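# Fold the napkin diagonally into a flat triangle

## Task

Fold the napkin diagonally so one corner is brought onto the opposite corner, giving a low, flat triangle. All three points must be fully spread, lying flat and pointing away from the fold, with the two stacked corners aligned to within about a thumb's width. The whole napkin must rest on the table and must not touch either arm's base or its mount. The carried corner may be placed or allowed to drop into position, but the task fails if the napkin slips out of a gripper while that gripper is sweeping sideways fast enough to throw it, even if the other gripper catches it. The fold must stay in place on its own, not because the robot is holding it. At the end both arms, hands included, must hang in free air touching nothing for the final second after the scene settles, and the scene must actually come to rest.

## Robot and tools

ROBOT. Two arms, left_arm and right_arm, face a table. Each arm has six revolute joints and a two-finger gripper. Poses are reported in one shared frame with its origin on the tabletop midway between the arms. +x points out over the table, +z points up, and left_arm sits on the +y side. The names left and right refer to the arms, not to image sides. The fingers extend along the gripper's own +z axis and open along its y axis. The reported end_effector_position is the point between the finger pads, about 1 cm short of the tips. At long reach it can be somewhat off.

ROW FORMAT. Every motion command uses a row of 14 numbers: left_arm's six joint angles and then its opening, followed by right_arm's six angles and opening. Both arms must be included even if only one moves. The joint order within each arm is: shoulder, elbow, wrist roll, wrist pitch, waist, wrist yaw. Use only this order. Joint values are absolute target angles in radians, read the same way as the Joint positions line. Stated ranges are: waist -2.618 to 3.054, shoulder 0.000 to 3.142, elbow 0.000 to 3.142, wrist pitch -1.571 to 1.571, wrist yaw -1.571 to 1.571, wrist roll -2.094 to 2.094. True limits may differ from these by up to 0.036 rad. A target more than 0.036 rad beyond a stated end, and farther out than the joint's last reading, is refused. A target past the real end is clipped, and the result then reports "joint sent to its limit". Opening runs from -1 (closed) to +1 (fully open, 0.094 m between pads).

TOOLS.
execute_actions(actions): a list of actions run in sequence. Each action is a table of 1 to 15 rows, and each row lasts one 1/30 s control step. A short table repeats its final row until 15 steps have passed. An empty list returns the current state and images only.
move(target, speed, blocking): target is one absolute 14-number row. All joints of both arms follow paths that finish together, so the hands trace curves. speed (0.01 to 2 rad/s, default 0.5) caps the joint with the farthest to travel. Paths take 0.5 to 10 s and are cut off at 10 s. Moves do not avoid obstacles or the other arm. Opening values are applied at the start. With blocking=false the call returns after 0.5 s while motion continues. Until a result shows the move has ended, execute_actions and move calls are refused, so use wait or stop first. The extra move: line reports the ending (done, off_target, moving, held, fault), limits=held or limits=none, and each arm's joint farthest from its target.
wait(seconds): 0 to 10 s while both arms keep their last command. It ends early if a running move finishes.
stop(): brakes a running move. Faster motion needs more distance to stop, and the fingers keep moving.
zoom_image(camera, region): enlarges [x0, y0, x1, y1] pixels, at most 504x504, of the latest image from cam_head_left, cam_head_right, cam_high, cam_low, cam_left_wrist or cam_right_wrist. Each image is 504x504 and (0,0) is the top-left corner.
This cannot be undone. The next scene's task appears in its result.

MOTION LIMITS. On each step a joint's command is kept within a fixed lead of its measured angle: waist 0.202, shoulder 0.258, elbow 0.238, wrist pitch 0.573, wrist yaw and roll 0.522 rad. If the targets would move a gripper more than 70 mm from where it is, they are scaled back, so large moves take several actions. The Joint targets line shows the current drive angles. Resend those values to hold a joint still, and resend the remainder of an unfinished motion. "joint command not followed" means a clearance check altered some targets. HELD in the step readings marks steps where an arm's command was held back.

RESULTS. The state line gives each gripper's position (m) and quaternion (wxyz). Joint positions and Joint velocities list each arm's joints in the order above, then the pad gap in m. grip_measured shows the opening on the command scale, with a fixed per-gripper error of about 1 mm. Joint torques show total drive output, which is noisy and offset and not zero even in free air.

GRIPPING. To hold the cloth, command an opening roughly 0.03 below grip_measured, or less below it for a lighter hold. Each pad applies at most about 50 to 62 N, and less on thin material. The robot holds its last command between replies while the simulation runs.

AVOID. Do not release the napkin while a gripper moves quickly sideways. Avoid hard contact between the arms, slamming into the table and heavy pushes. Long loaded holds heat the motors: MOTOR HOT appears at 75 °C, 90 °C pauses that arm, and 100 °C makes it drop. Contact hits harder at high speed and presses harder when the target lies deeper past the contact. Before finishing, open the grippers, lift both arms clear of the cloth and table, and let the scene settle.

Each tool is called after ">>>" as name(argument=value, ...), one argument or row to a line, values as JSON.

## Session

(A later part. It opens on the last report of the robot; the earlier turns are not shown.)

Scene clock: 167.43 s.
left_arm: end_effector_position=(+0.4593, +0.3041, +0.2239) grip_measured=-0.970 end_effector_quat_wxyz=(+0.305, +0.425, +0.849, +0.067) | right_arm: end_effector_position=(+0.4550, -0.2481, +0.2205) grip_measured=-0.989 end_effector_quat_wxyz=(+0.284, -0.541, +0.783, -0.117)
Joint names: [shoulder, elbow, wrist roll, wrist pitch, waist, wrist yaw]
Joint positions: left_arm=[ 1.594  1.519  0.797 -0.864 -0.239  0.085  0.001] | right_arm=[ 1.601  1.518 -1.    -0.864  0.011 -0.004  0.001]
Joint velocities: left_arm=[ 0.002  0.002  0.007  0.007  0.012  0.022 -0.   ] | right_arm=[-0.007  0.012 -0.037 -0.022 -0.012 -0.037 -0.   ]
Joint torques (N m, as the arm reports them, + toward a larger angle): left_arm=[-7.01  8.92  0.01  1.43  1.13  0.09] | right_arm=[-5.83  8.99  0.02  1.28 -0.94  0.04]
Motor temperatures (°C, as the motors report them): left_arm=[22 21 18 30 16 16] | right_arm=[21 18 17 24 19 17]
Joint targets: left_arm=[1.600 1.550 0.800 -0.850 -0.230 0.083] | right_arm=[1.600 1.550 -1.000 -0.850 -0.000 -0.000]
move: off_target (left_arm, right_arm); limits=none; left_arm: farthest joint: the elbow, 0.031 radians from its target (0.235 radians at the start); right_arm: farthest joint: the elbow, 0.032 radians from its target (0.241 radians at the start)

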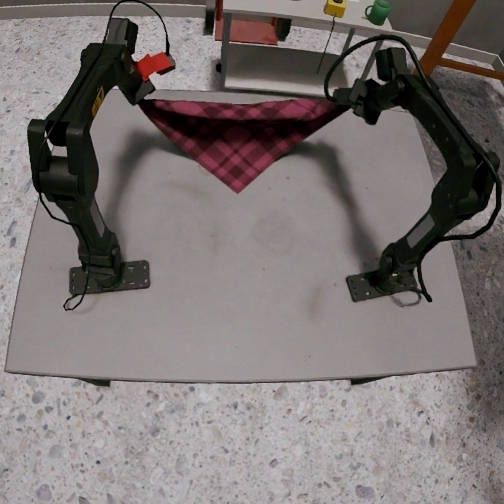

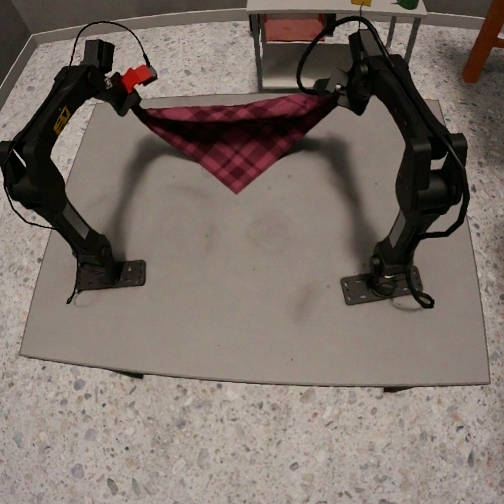

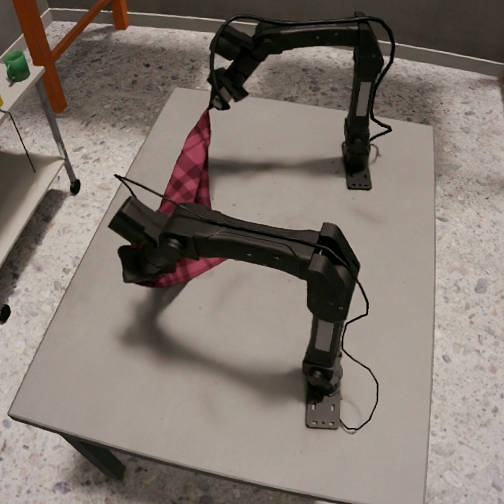

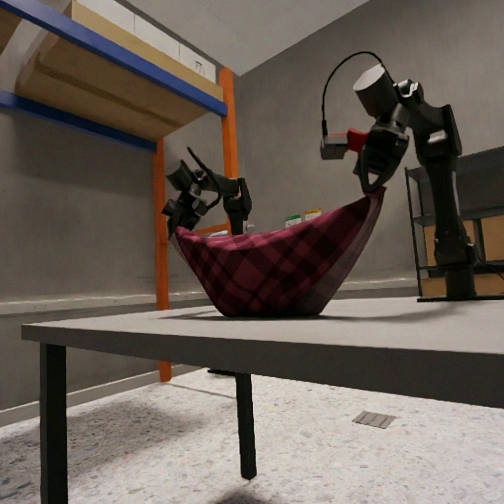

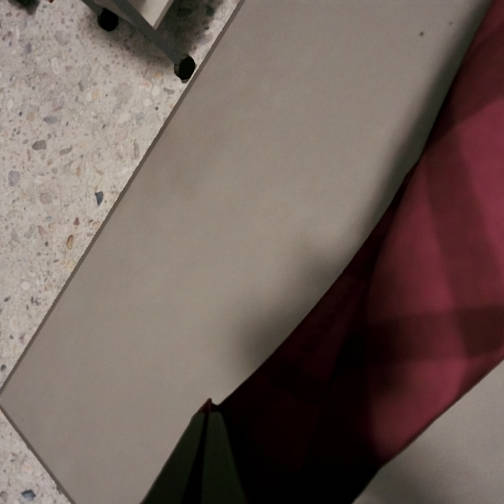

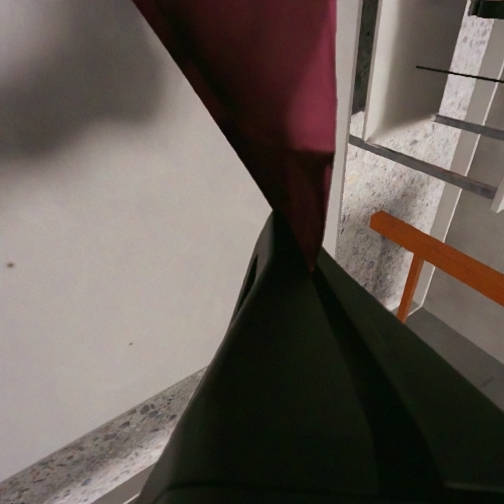

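>>> move(
  target=[2.29,1.83,0.8,-0.44,-0.18,0.083,-1,2.29,1.83,-1.0,-0.44,-0.06,0,-1],
  speed=0.25,
)

>>> zoom_image(
  camera="cam_head_left",
  region=[110,70,380,230],
)

Scene clock: 173.03 s.
left_arm: end_effector_position=(+0.6244, +0.3166, +0.0581) grip_measured=-0.970 end_effector_quat_wxyz=(+0.305, +0.403, +0.859, +0.076) | right_arm: end_effector_position=(+0.6193, -0.2490, +0.0510) grip_measured=-0.989 end_effector_quat_wxyz=(+0.280, -0.517, +0.799, -0.125)
Joint names: [shoulder, elbow, wrist roll, wrist pitch, waist, wrist yaw]
Joint positions: left_arm=[ 2.283  1.8    0.797 -0.454 -0.189  0.085  0.001] | right_arm=[ 2.294  1.799 -1.    -0.453 -0.048 -0.004  0.001]
Joint velocities: left_arm=[ 0.007 -0.007 -0.007  0.037 -0.012 -0.007  0.001] | right_arm=[ 0.002  0.022 -0.037  0.007  0.007 -0.022  0.001]
Joint torques (N m, as the arm reports them, + toward a larger angle): left_arm=[-12.97   8.64   0.01   1.33   0.68   0.02] | right_arm=[-10.96   8.81   0.03   1.22  -1.09   0.04]
Motor temperatures (°C, as the motors report them): left_arm=[22 21 18 30 16 16] | right_arm=[21 18 17 24 19 17]
Joint targets: left_arm=[2.290 1.830 0.800 -0.440 -0.180 0.083] | right_arm=[2.290 1.830 -1.000 -0.440 -0.060 0.000]
move: off_target (left_arm, right_arm); limits=none; left_arm: farthest joint: the elbow, 0.030 radians from its target (0.311 radians at the start); right_arm: farthest joint: the elbow, 0.031 radians from its target (0.312 radians at the start)

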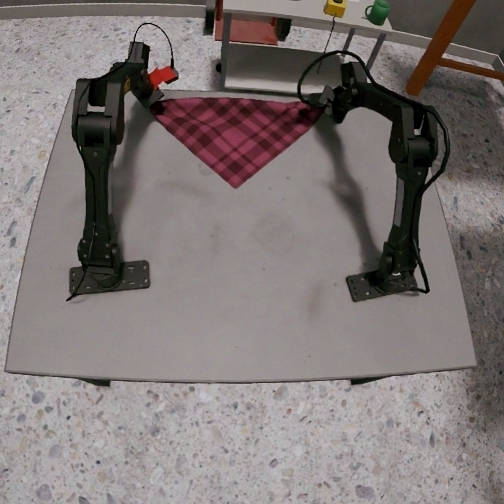

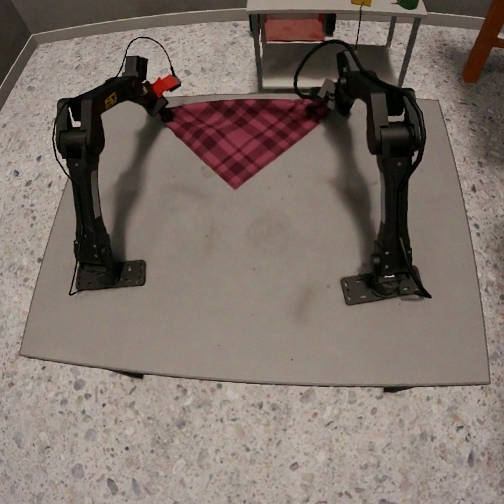

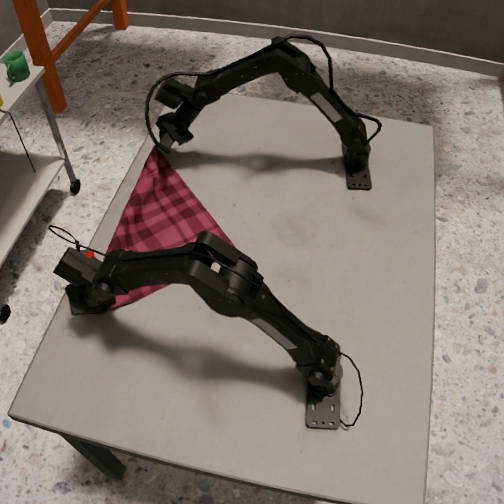

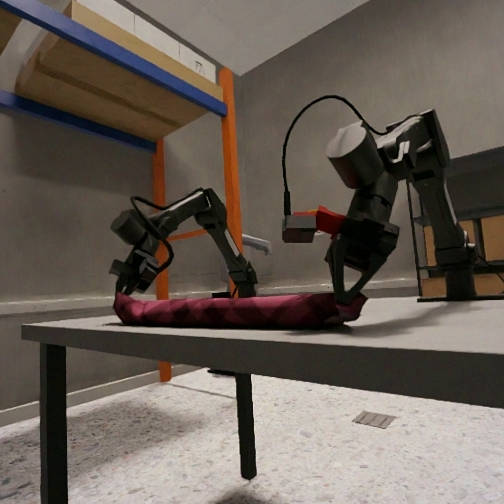

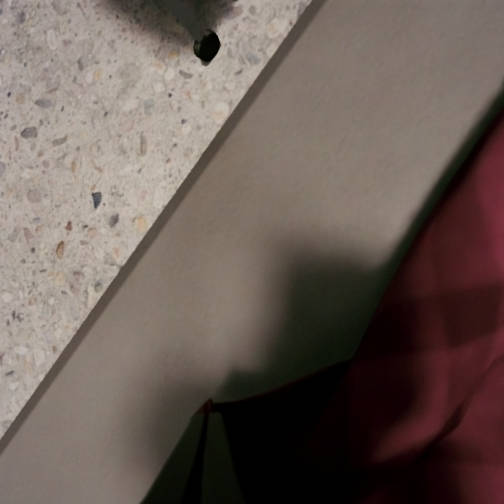

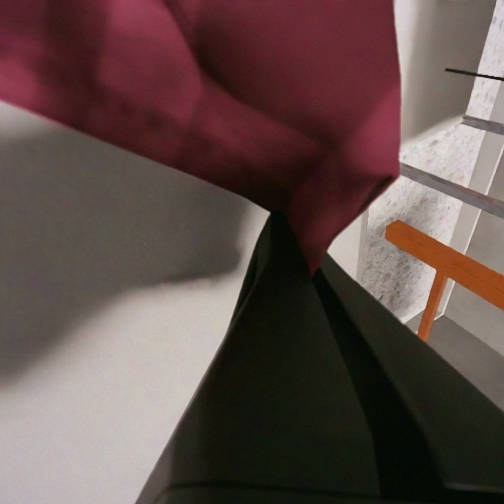

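Region (110, 70, 380, 230) of cam_head_left's 504x504 image, scaled by 1.867, with more detail than that image has; it fills the top 299 rows of this view, and the rest is white.

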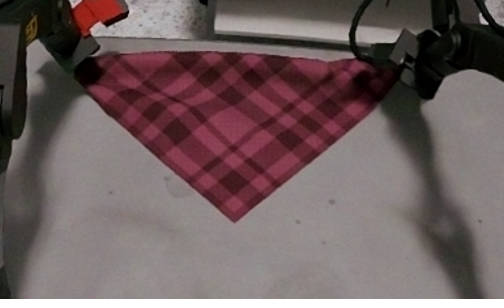

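>>> move(
  target=[2.1,2.55,0.8,-1.0,-0.17,0.083,-1,2.1,2.55,-1.0,-1.0,-0.07,0,-1],
  speed=0.3,
)

>>> move(
  target=[1.3,1.4,0.8,-1.2,-0.26,0.083,-1,1.3,1.4,-1.0,-1.2,0.05,0,-1],
  speed=0.3,
)

>>> move(
  target=[1.25,0.68,0.8,-0.95,-0.34,0.083,-1,1.25,0.68,-1.0,-0.95,0.2,0,-1],
  speed=0.25,
)

Scene clock: 183.13 s.
left_arm: end_effector_position=(+0.6064, +0.3206, +0.3608) grip_measured=-0.970 end_effector_quat_wxyz=(+0.456, +0.379, +0.793, +0.140) | right_arm: end_effector_position=(+0.6021, -0.2558, +0.3591) grip_measured=-0.989 end_effector_quat_wxyz=(+0.431, -0.476, +0.741, -0.196)
Joint names: [shoulder, elbow, wrist roll, wrist pitch, waist, wrist yaw]
Joint positions: left_arm=[ 2.118  2.527  0.798 -0.988 -0.184  0.085  0.001] | right_arm=[ 2.118  2.526 -1.    -0.993 -0.055 -0.004  0.001]
Joint velocities: left_arm=[-0.007 -0.007 -0.051  0.037  0.007 -0.007 -0.001] | right_arm=[-0.012  0.007  0.022  0.007  0.032  0.007 -0.001]
Joint torques (N m, as the arm reports them, + toward a larger angle): left_arm=[-13.1    7.26  -0.02   1.64   1.12   0.03] | right_arm=[-10.23   7.5    0.01   1.44  -1.26   0.02]
Motor temperatures (°C, as the motors report them): left_arm=[25 22 18 30 16 16] | right_arm=[23 18 17 25 19 17]
Joint targets: left_arm=[2.100 2.550 0.800 -1.000 -0.170 0.083] | right_arm=[2.100 2.550 -1.000 -1.000 -0.070 0.000]
move: off_target (left_arm, right_arm); limits=none; left_arm: farthest joint: the elbow, 0.023 radians from its target (0.750 radians at the start); right_arm: farthest joint: the elbow, 0.024 radians from its target (0.751 radians at the start)

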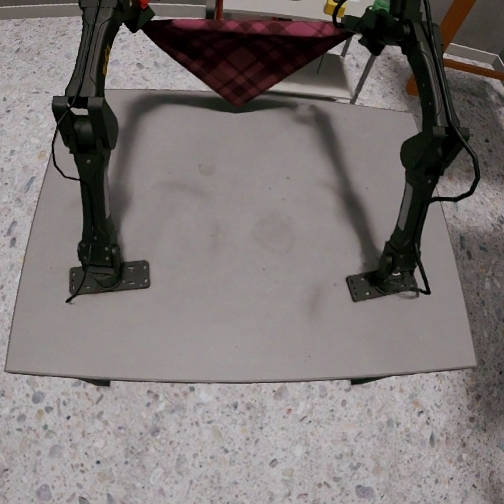

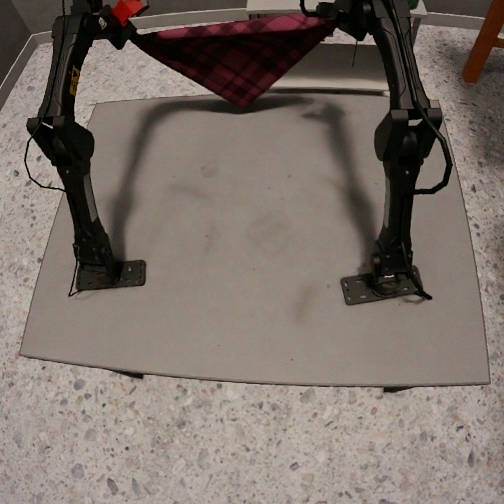

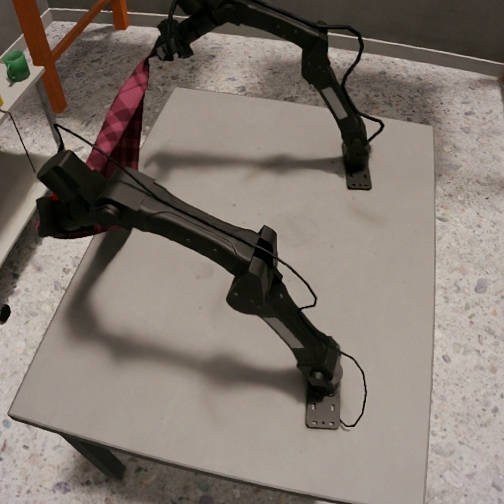

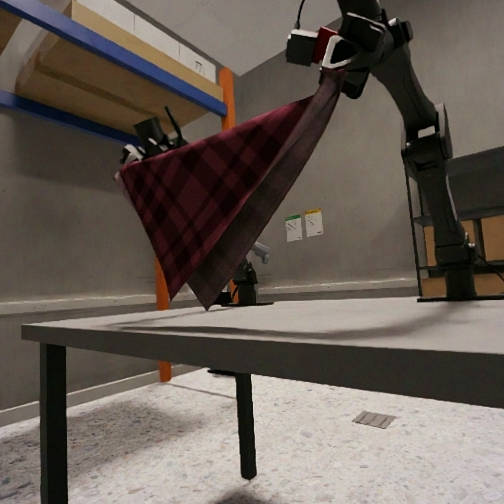

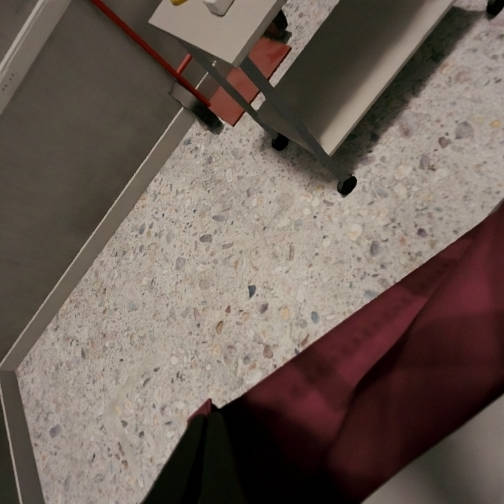

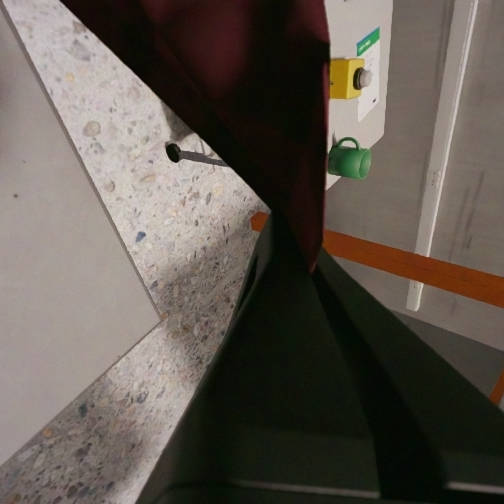

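Scene clock: 187.27 s.
left_arm: end_effector_position=(+0.3452, +0.3113, +0.2351) grip_measured=-0.970 end_effector_quat_wxyz=(+0.234, +0.438, +0.867, +0.039) | right_arm: end_effector_position=(+0.3389, -0.2629, +0.2327) grip_measured=-0.989 end_effector_quat_wxyz=(+0.215, -0.565, +0.792, -0.084)
Joint names: [shoulder, elbow, wrist roll, wrist pitch, waist, wrist yaw]
Joint positions: left_arm=[ 1.326  1.414  0.798 -1.188 -0.254  0.085  0.001] | right_arm=[ 1.323  1.407 -1.001 -1.19   0.042 -0.004  0.001]
Joint velocities: left_arm=[ 0.002  0.002  0.022  0.051  0.012 -0.066 -0.001] | right_arm=[-0.027  0.007 -0.066 -0.051 -0.017  0.051 -0.   ]
Joint torques (N m, as the arm reports them, + toward a larger angle): left_arm=[-6.66  5.2  -0.06  0.84 -0.54 -0.01] | right_arm=[-4.9   5.72  0.01  0.83  0.61  0.05]
Motor temperatures (°C, as the motors report them): left_arm=[25 21 18 30 16 16] | right_arm=[23 18 17 25 19 17]
Joint targets: left_arm=[1.300 1.400 0.800 -1.200 -0.260 0.083] | right_arm=[1.300 1.400 -1.000 -1.200 0.050 0.000]
move: off_target (left_arm, right_arm); limits=none; left_arm: farthest joint: the shoulder, 0.026 radians from its target (0.818 radians at the start); right_arm: farthest joint: the shoulder, 0.023 radians from its target (0.818 radians at the start)

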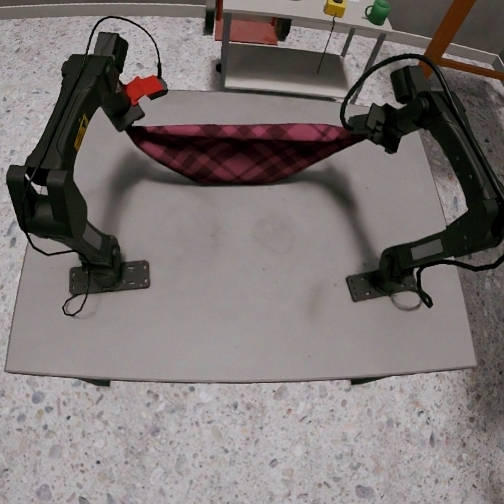

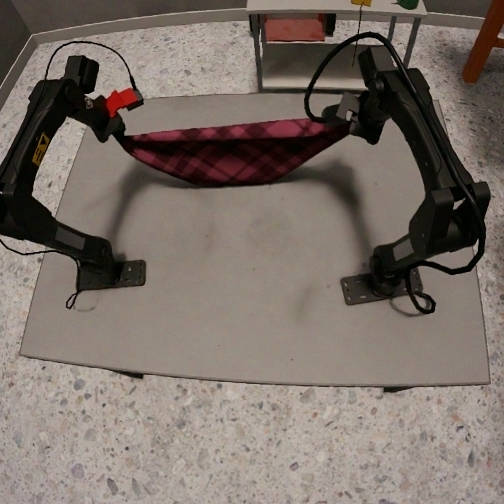

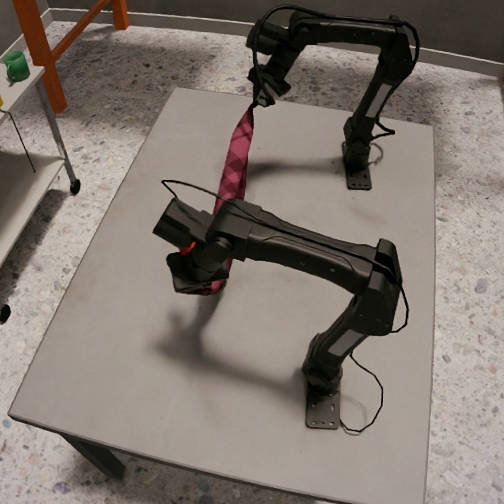

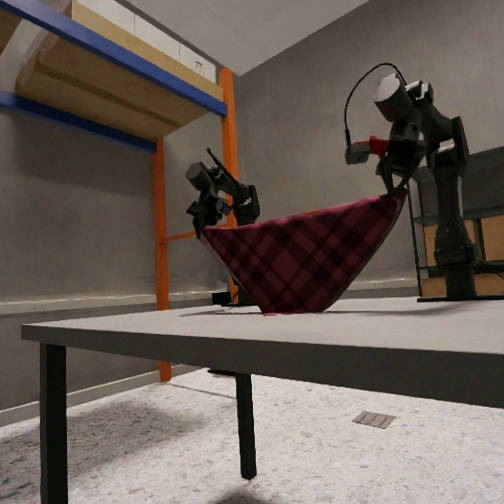

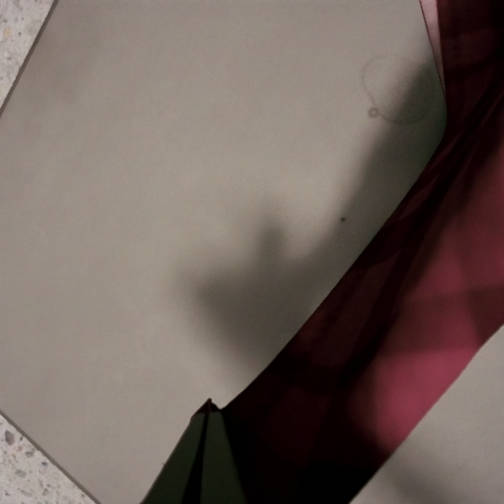

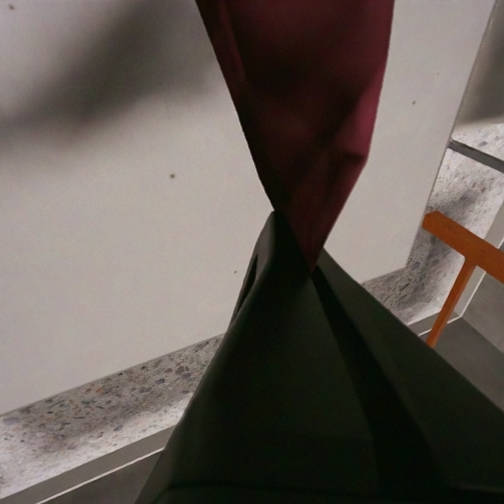

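Scene clock: 190.80 s.
left_arm: end_effector_position=(+0.2237, +0.3106, +0.0388) grip_measured=-0.970 end_effector_quat_wxyz=(+0.027, +0.477, +0.878, -0.036) | right_arm: end_effector_position=(+0.2164, -0.2637, +0.0376) grip_measured=-0.989 end_effector_quat_wxyz=(+0.018, -0.639, +0.769, -0.004)
Joint names: [shoulder, elbow, wrist roll, wrist pitch, waist, wrist yaw]
Joint positions: left_arm=[ 1.277  0.694  0.798 -0.958 -0.333  0.085  0.001] | right_arm=[ 1.273  0.688 -1.001 -0.95   0.191 -0.004  0.001]
Joint velocities: left_arm=[-0.007  0.007  0.007  0.037  0.012 -0.081  0.   ] | right_arm=[-0.012 -0.012  0.022 -0.037 -0.017 -0.007  0.   ]
Joint torques (N m, as the arm reports them, + toward a larger angle): left_arm=[-5.79  4.45  0.    0.11 -0.65  0.05] | right_arm=[-3.79  5.11  0.    0.17  0.75  0.03]
Motor temperatures (°C, as the motors report them): left_arm=[25 21 18 29 16 16] | right_arm=[22 18 17 24 19 17]
Joint targets: left_arm=[1.250 0.680 0.800 -0.950 -0.340 0.083] | right_arm=[1.250 0.680 -1.000 -0.950 0.200 0.000]
move: off_target (left_arm, right_arm); limits=none; left_arm: farthest joint: the shoulder, 0.027 radians from its target (0.076 radians at the start); right_arm: farthest joint: the shoulder, 0.023 radians from its target (0.073 radians at the start)

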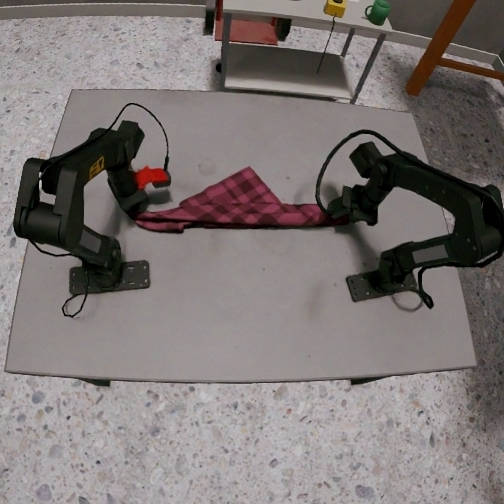

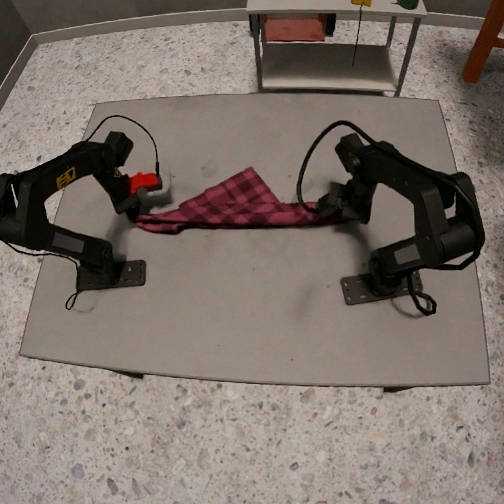

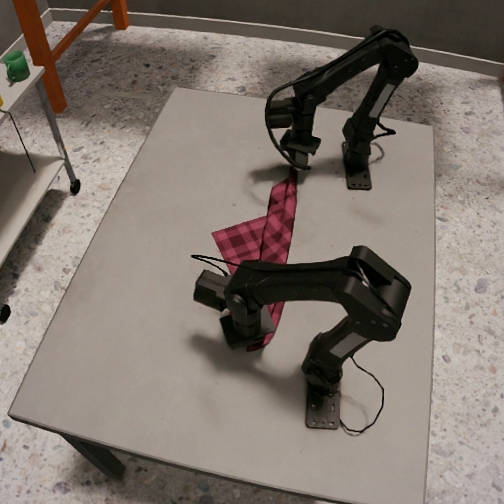

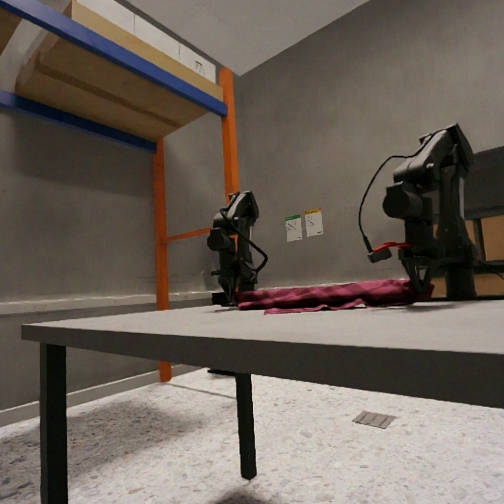

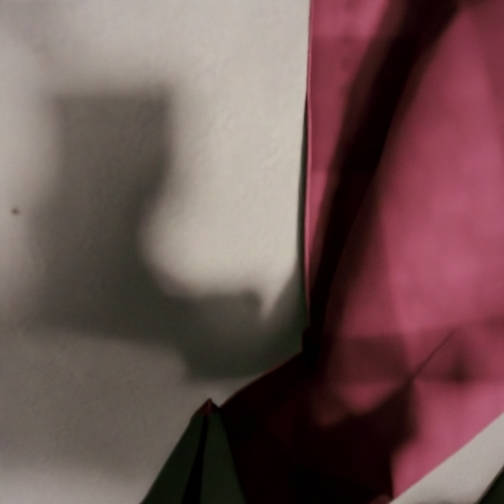

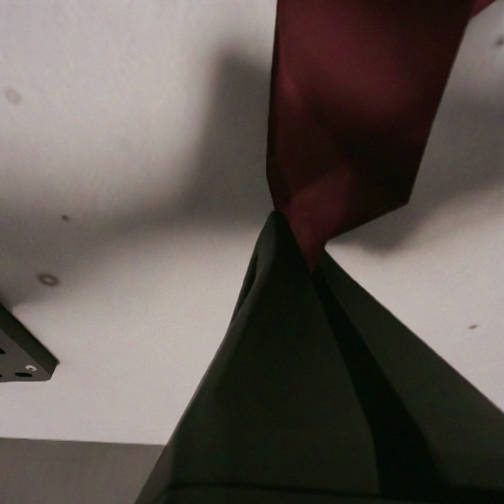

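Redo with earlier touchdown.

>>> move(
  target=[1.2,1.65,0.8,-1.1,-0.26,0.083,-1,1.2,1.65,-1.0,-1.1,0.05,0,-1],
  speed=0.4,
)

>>> move(
  target=[2.2,2.6,0.8,-0.9,-0.17,0.083,-1,2.2,2.6,-1.0,-0.9,-0.07,0,-1],
  speed=0.4,
)

>>> move(
  target=[1.58,1.5,0.8,-0.9,-0.22,0.083,-1,1.58,1.5,-1.0,-0.9,-0.01,0,-1],
  speed=0.25,
)

>>> move(
  target=[1.22,0.68,0.8,-1,-0.34,0.083,-1,1.22,0.68,-1.0,-1,0.2,0,-1],
  speed=0.25,
)

Scene clock: 198.97 s.
left_arm: end_effector_position=(+0.3601, +0.3045, +0.3626) grip_measured=-0.970 end_effector_quat_wxyz=(+0.419, +0.421, +0.797, +0.104) | right_arm: end_effector_position=(+0.3531, -0.2529, +0.3627) grip_measured=-0.989 end_effector_quat_wxyz=(+0.402, -0.532, +0.729, -0.155)
Joint names: [shoulder, elbow, wrist roll, wrist pitch, waist, wrist yaw]
Joint positions: left_arm=[ 1.219  1.626  0.799 -1.088 -0.269  0.085  0.001] | right_arm=[ 1.216  1.627 -1.001 -1.092  0.062 -0.004  0.001]
Joint velocities: left_arm=[-0.017 -0.002 -0.051  0.051 -0.012 -0.066 -0.001] | right_arm=[ 0.007 -0.002 -0.066 -0.037 -0.012 -0.066 -0.   ]
Joint torques (N m, as the arm reports them, + toward a larger angle): left_arm=[-4.99  7.56  0.    1.48  1.01  0.  ] | right_arm=[-3.23  7.61  0.03  1.33 -1.05  0.03]
Motor temperatures (°C, as the motors report them): left_arm=[24 21 18 28 16 16] | right_arm=[22 18 17 24 19 17]
Joint targets: left_arm=[1.200 1.650 0.800 -1.100 -0.260 0.083] | right_arm=[1.200 1.650 -1.000 -1.100 0.050 -0.000]
move: off_target (left_arm, right_arm); limits=none; left_arm: farthest joint: the elbow, 0.024 radians from its target (0.956 radians at the start); right_arm: farthest joint: the elbow, 0.023 radians from its target (0.962 radians at the start)

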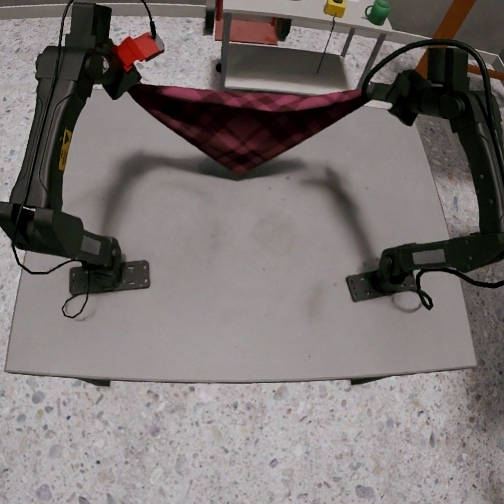

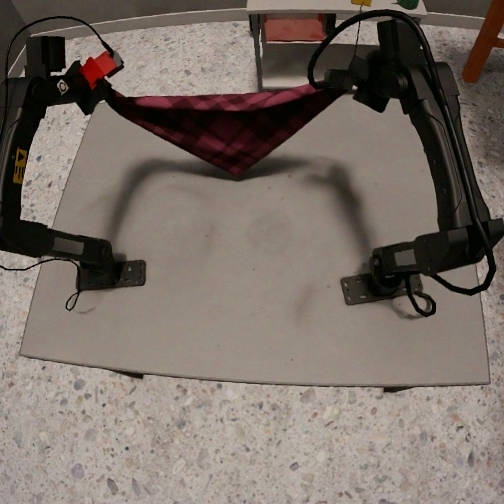

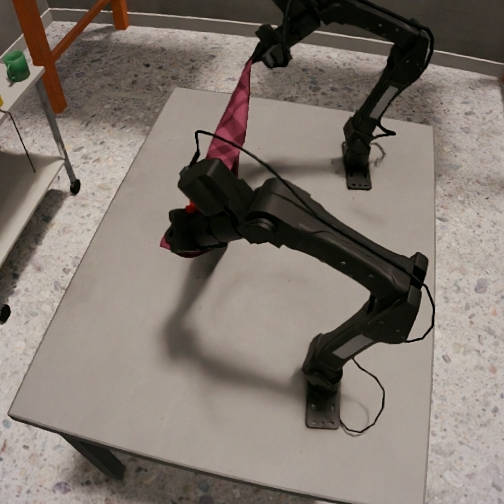

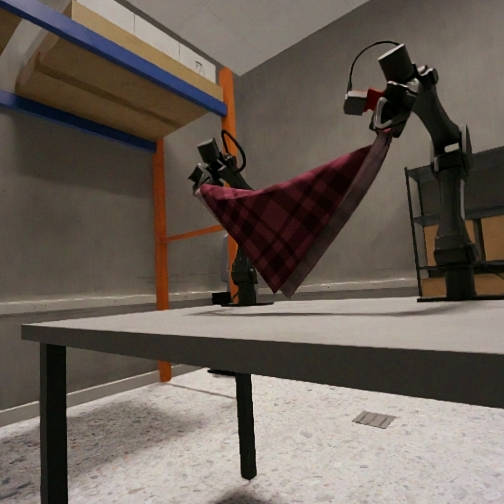

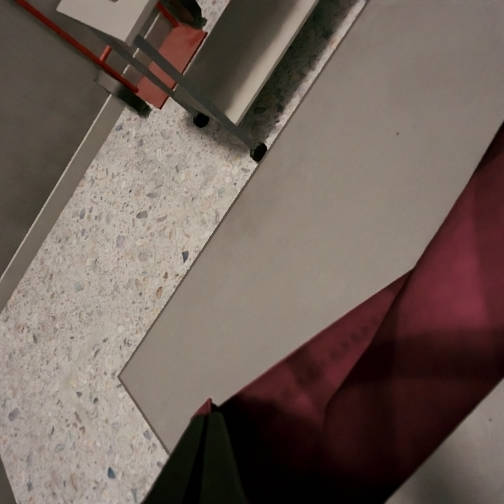

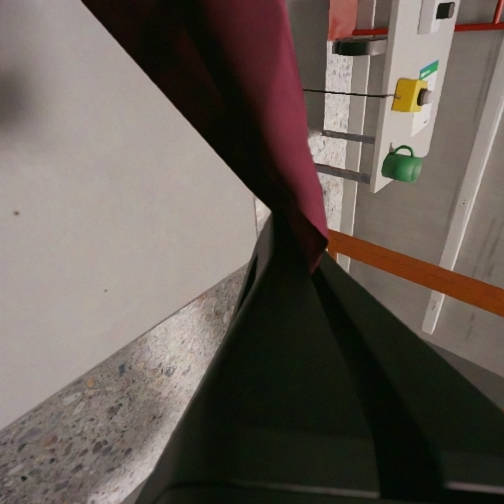

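Scene clock: 202.10 s.
left_arm: end_effector_position=(+0.6341, +0.3211, +0.3475) grip_measured=-0.970 end_effector_quat_wxyz=(+0.469, +0.375, +0.786, +0.146) | right_arm: end_effector_position=(+0.6322, -0.2526, +0.3435) grip_measured=-0.989 end_effector_quat_wxyz=(+0.443, -0.472, +0.735, -0.202)
Joint names: [shoulder, elbow, wrist roll, wrist pitch, waist, wrist yaw]
Joint positions: left_arm=[ 2.197  2.565  0.799 -0.915 -0.18   0.085  0.001] | right_arm=[ 2.207  2.571 -1.001 -0.917 -0.057 -0.004  0.001]
Joint velocities: left_arm=[-0.017  0.007  0.022  0.022  0.002 -0.007 -0.001] | right_arm=[ 0.007 -0.007 -0.007 -0.081 -0.002  0.007 -0.001]
Joint torques (N m, as the arm reports them, + toward a larger angle): left_arm=[-12.42   8.4    0.02   1.95   1.21   0.04] | right_arm=[-10.21   8.25   0.02   1.67  -1.09   0.02]
Motor temperatures (°C, as the motors report them): left_arm=[24 21 18 29 16 16] | right_arm=[22 18 17 24 19 17]
Joint targets: left_arm=[2.200 2.600 0.800 -0.900 -0.170 0.083] | right_arm=[2.200 2.600 -1.000 -0.900 -0.070 0.000]
move: off_target (left_arm, right_arm); limits=none; left_arm: farthest joint: the elbow, 0.035 radians from its target (0.974 radians at the start); right_arm: farthest joint: the elbow, 0.029 radians from its target (0.973 radians at the start)

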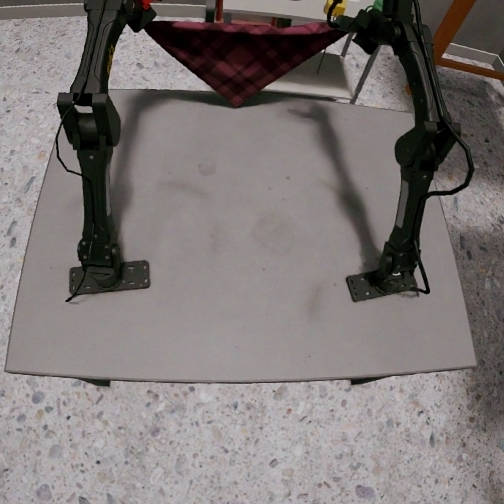

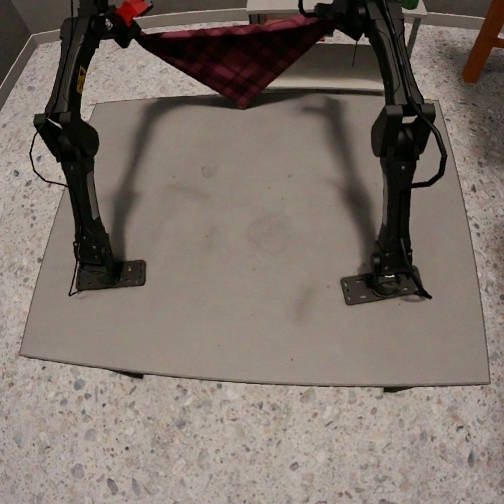

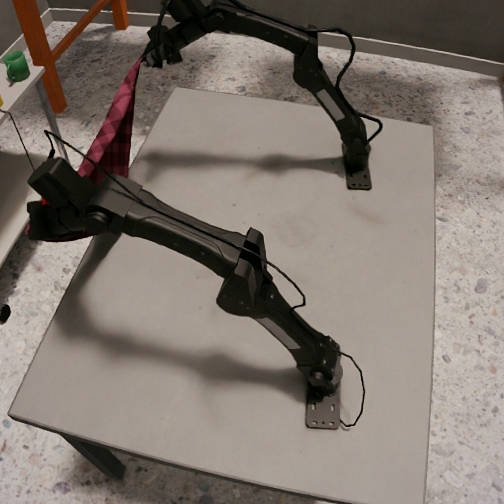

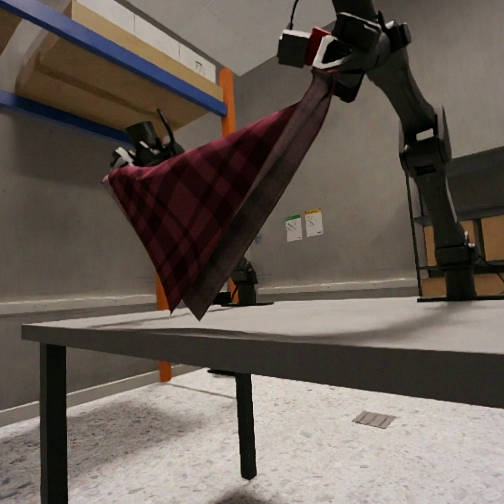

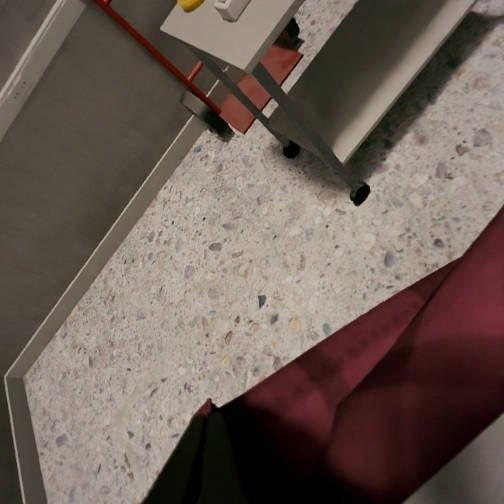

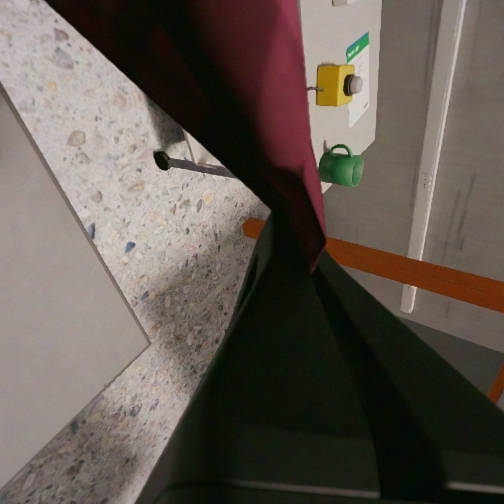

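Scene clock: 206.70 s.
left_arm: end_effector_position=(+0.4518, +0.3151, +0.2096) grip_measured=-0.970 end_effector_quat_wxyz=(+0.275, +0.418, +0.864, +0.060) | right_arm: end_effector_position=(+0.4468, -0.2618, +0.2072) grip_measured=-0.989 end_effector_quat_wxyz=(+0.255, -0.535, +0.798, -0.109)
Joint names: [shoulder, elbow, wrist roll, wrist pitch, waist, wrist yaw]
Joint positions: left_arm=[ 1.608  1.513  0.799 -0.91  -0.214  0.085  0.001] | right_arm=[ 1.607  1.506 -1.001 -0.909 -0.017 -0.004  0.001]
Joint velocities: left_arm=[ 0.027  0.007  0.007  0.007 -0.007 -0.066 -0.001] | right_arm=[-0.007 -0.002 -0.022 -0.051 -0.007  0.051  0.001]
Joint torques (N m, as the arm reports them, + toward a larger angle): left_arm=[-10.11   5.3   -0.01   1.27  -0.55   0.03] | right_arm=[-7.47  6.19  0.02  1.1   0.49  0.05]
Motor temperatures (°C, as the motors report them): left_arm=[25 21 18 29 16 16] | right_arm=[22 18 17 25 19 17]
Joint targets: left_arm=[1.580 1.500 0.800 -0.900 -0.220 0.083] | right_arm=[1.580 1.500 -1.000 -0.900 -0.010 0.000]
move: off_target (left_arm, right_arm); limits=none; left_arm: farthest joint: the shoulder, 0.028 radians from its target (0.617 radians at the start); right_arm: farthest joint: the shoulder, 0.027 radians from its target (0.627 radians at the start)

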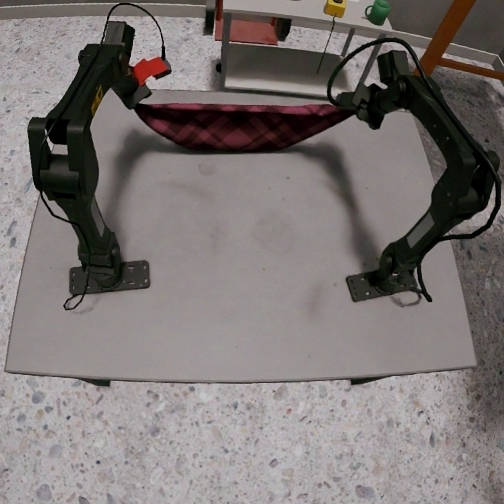

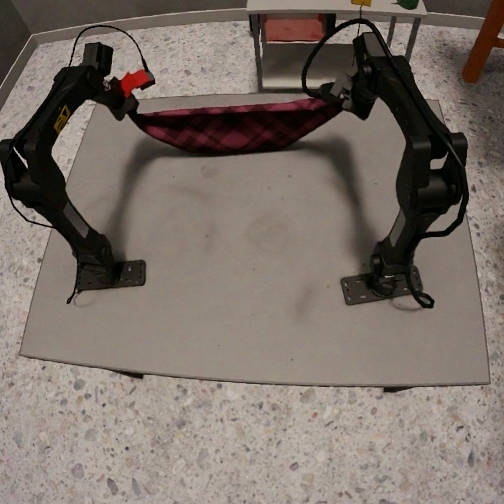

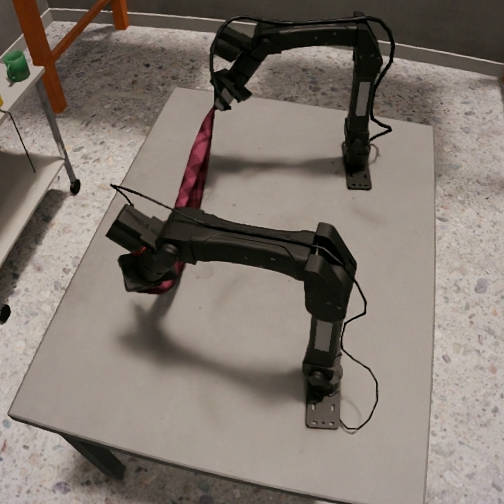

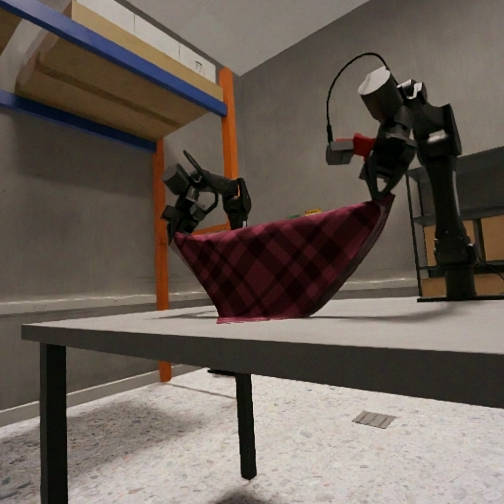

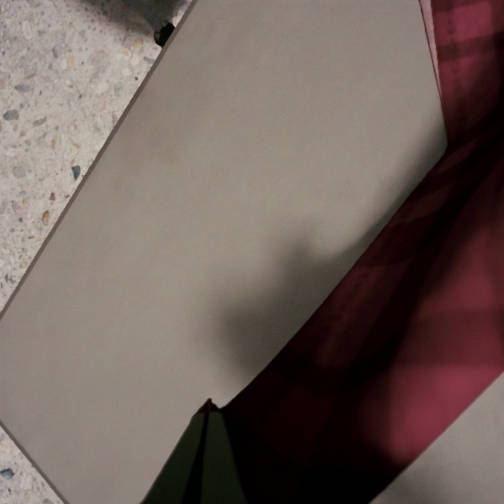

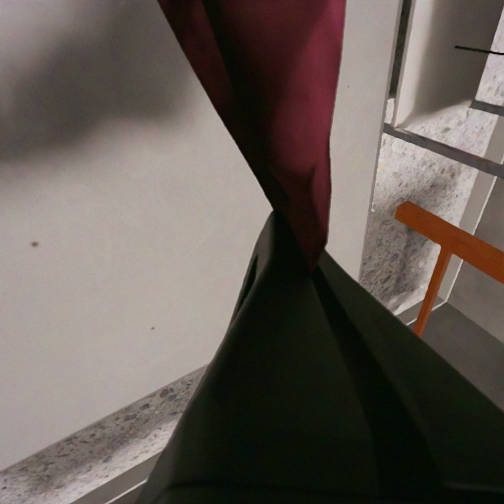

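Scene clock: 210.40 s.
left_arm: end_effector_position=(+0.2200, +0.3113, +0.0437) grip_measured=-0.970 end_effector_quat_wxyz=(+0.030, +0.478, +0.877, -0.036) | right_arm: end_effector_position=(+0.2119, -0.2654, +0.0424) grip_measured=-0.989 end_effector_quat_wxyz=(+0.019, -0.640, +0.768, -0.004)
Joint names: [shoulder, elbow, wrist roll, wrist pitch, waist, wrist yaw]
Joint positions: left_arm=[ 1.246  0.694  0.799 -0.983 -0.333  0.085  0.001] | right_arm=[ 1.242  0.688 -1.001 -0.979  0.191 -0.004  0.001]
Joint velocities: left_arm=[ 0.012 -0.017 -0.081  0.007 -0.012 -0.11  -0.   ] | right_arm=[-0.022  0.017 -0.022 -0.007 -0.007  0.022  0.   ]
Joint torques (N m, as the arm reports them, + toward a larger angle): left_arm=[-5.42  4.4   0.01 -0.1  -0.69  0.05] | right_arm=[-3.72  5.17  0.03 -0.01  0.68  0.03]
Motor temperatures (°C, as the motors report them): left_arm=[24 21 18 29 16 16] | right_arm=[22 18 17 24 19 17]
Joint targets: left_arm=[1.220 0.680 0.800 -1.000 -0.340 0.083] | right_arm=[1.220 0.680 -1.000 -1.000 0.200 -0.000]
move: off_target (left_arm, right_arm); limits=none; left_arm: farthest joint: the shoulder, 0.026 radians from its target (0.388 radians at the start); right_arm: farthest joint: the shoulder, 0.022 radians from its target (0.387 radians at the start)

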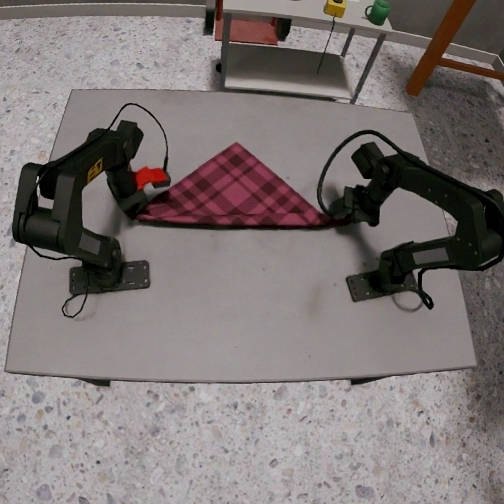

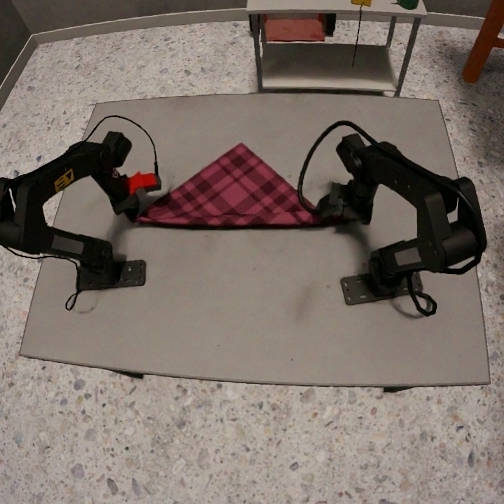

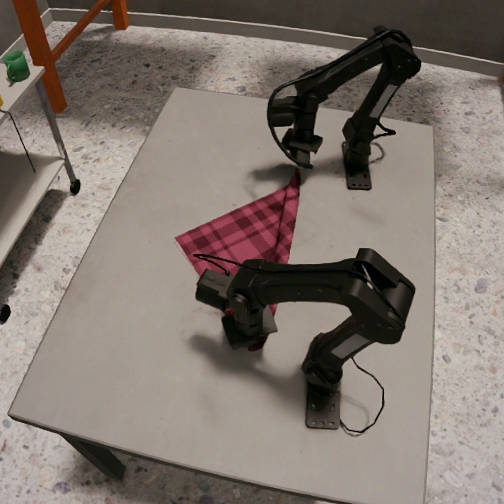

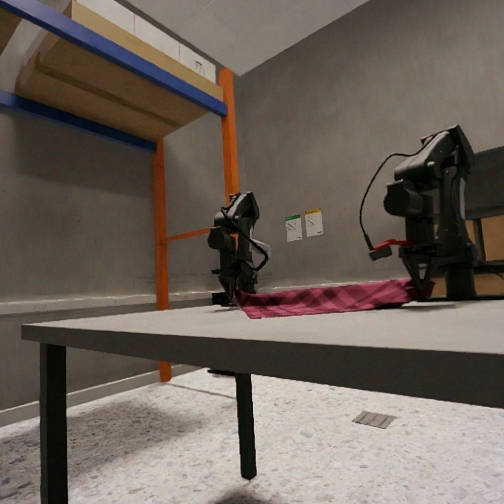

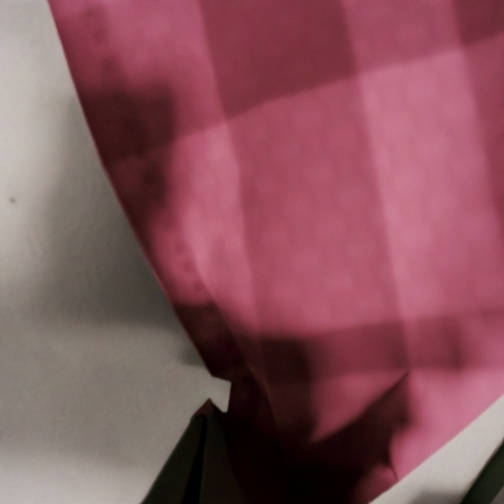

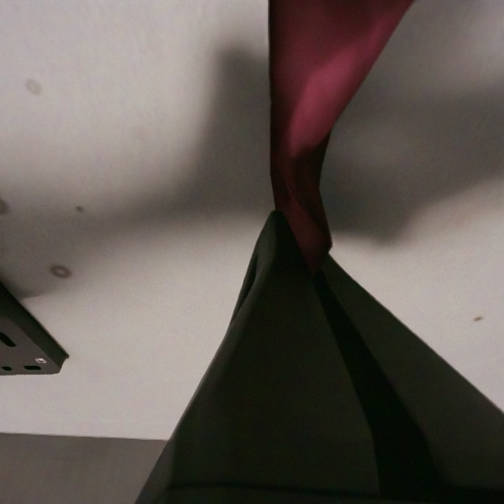

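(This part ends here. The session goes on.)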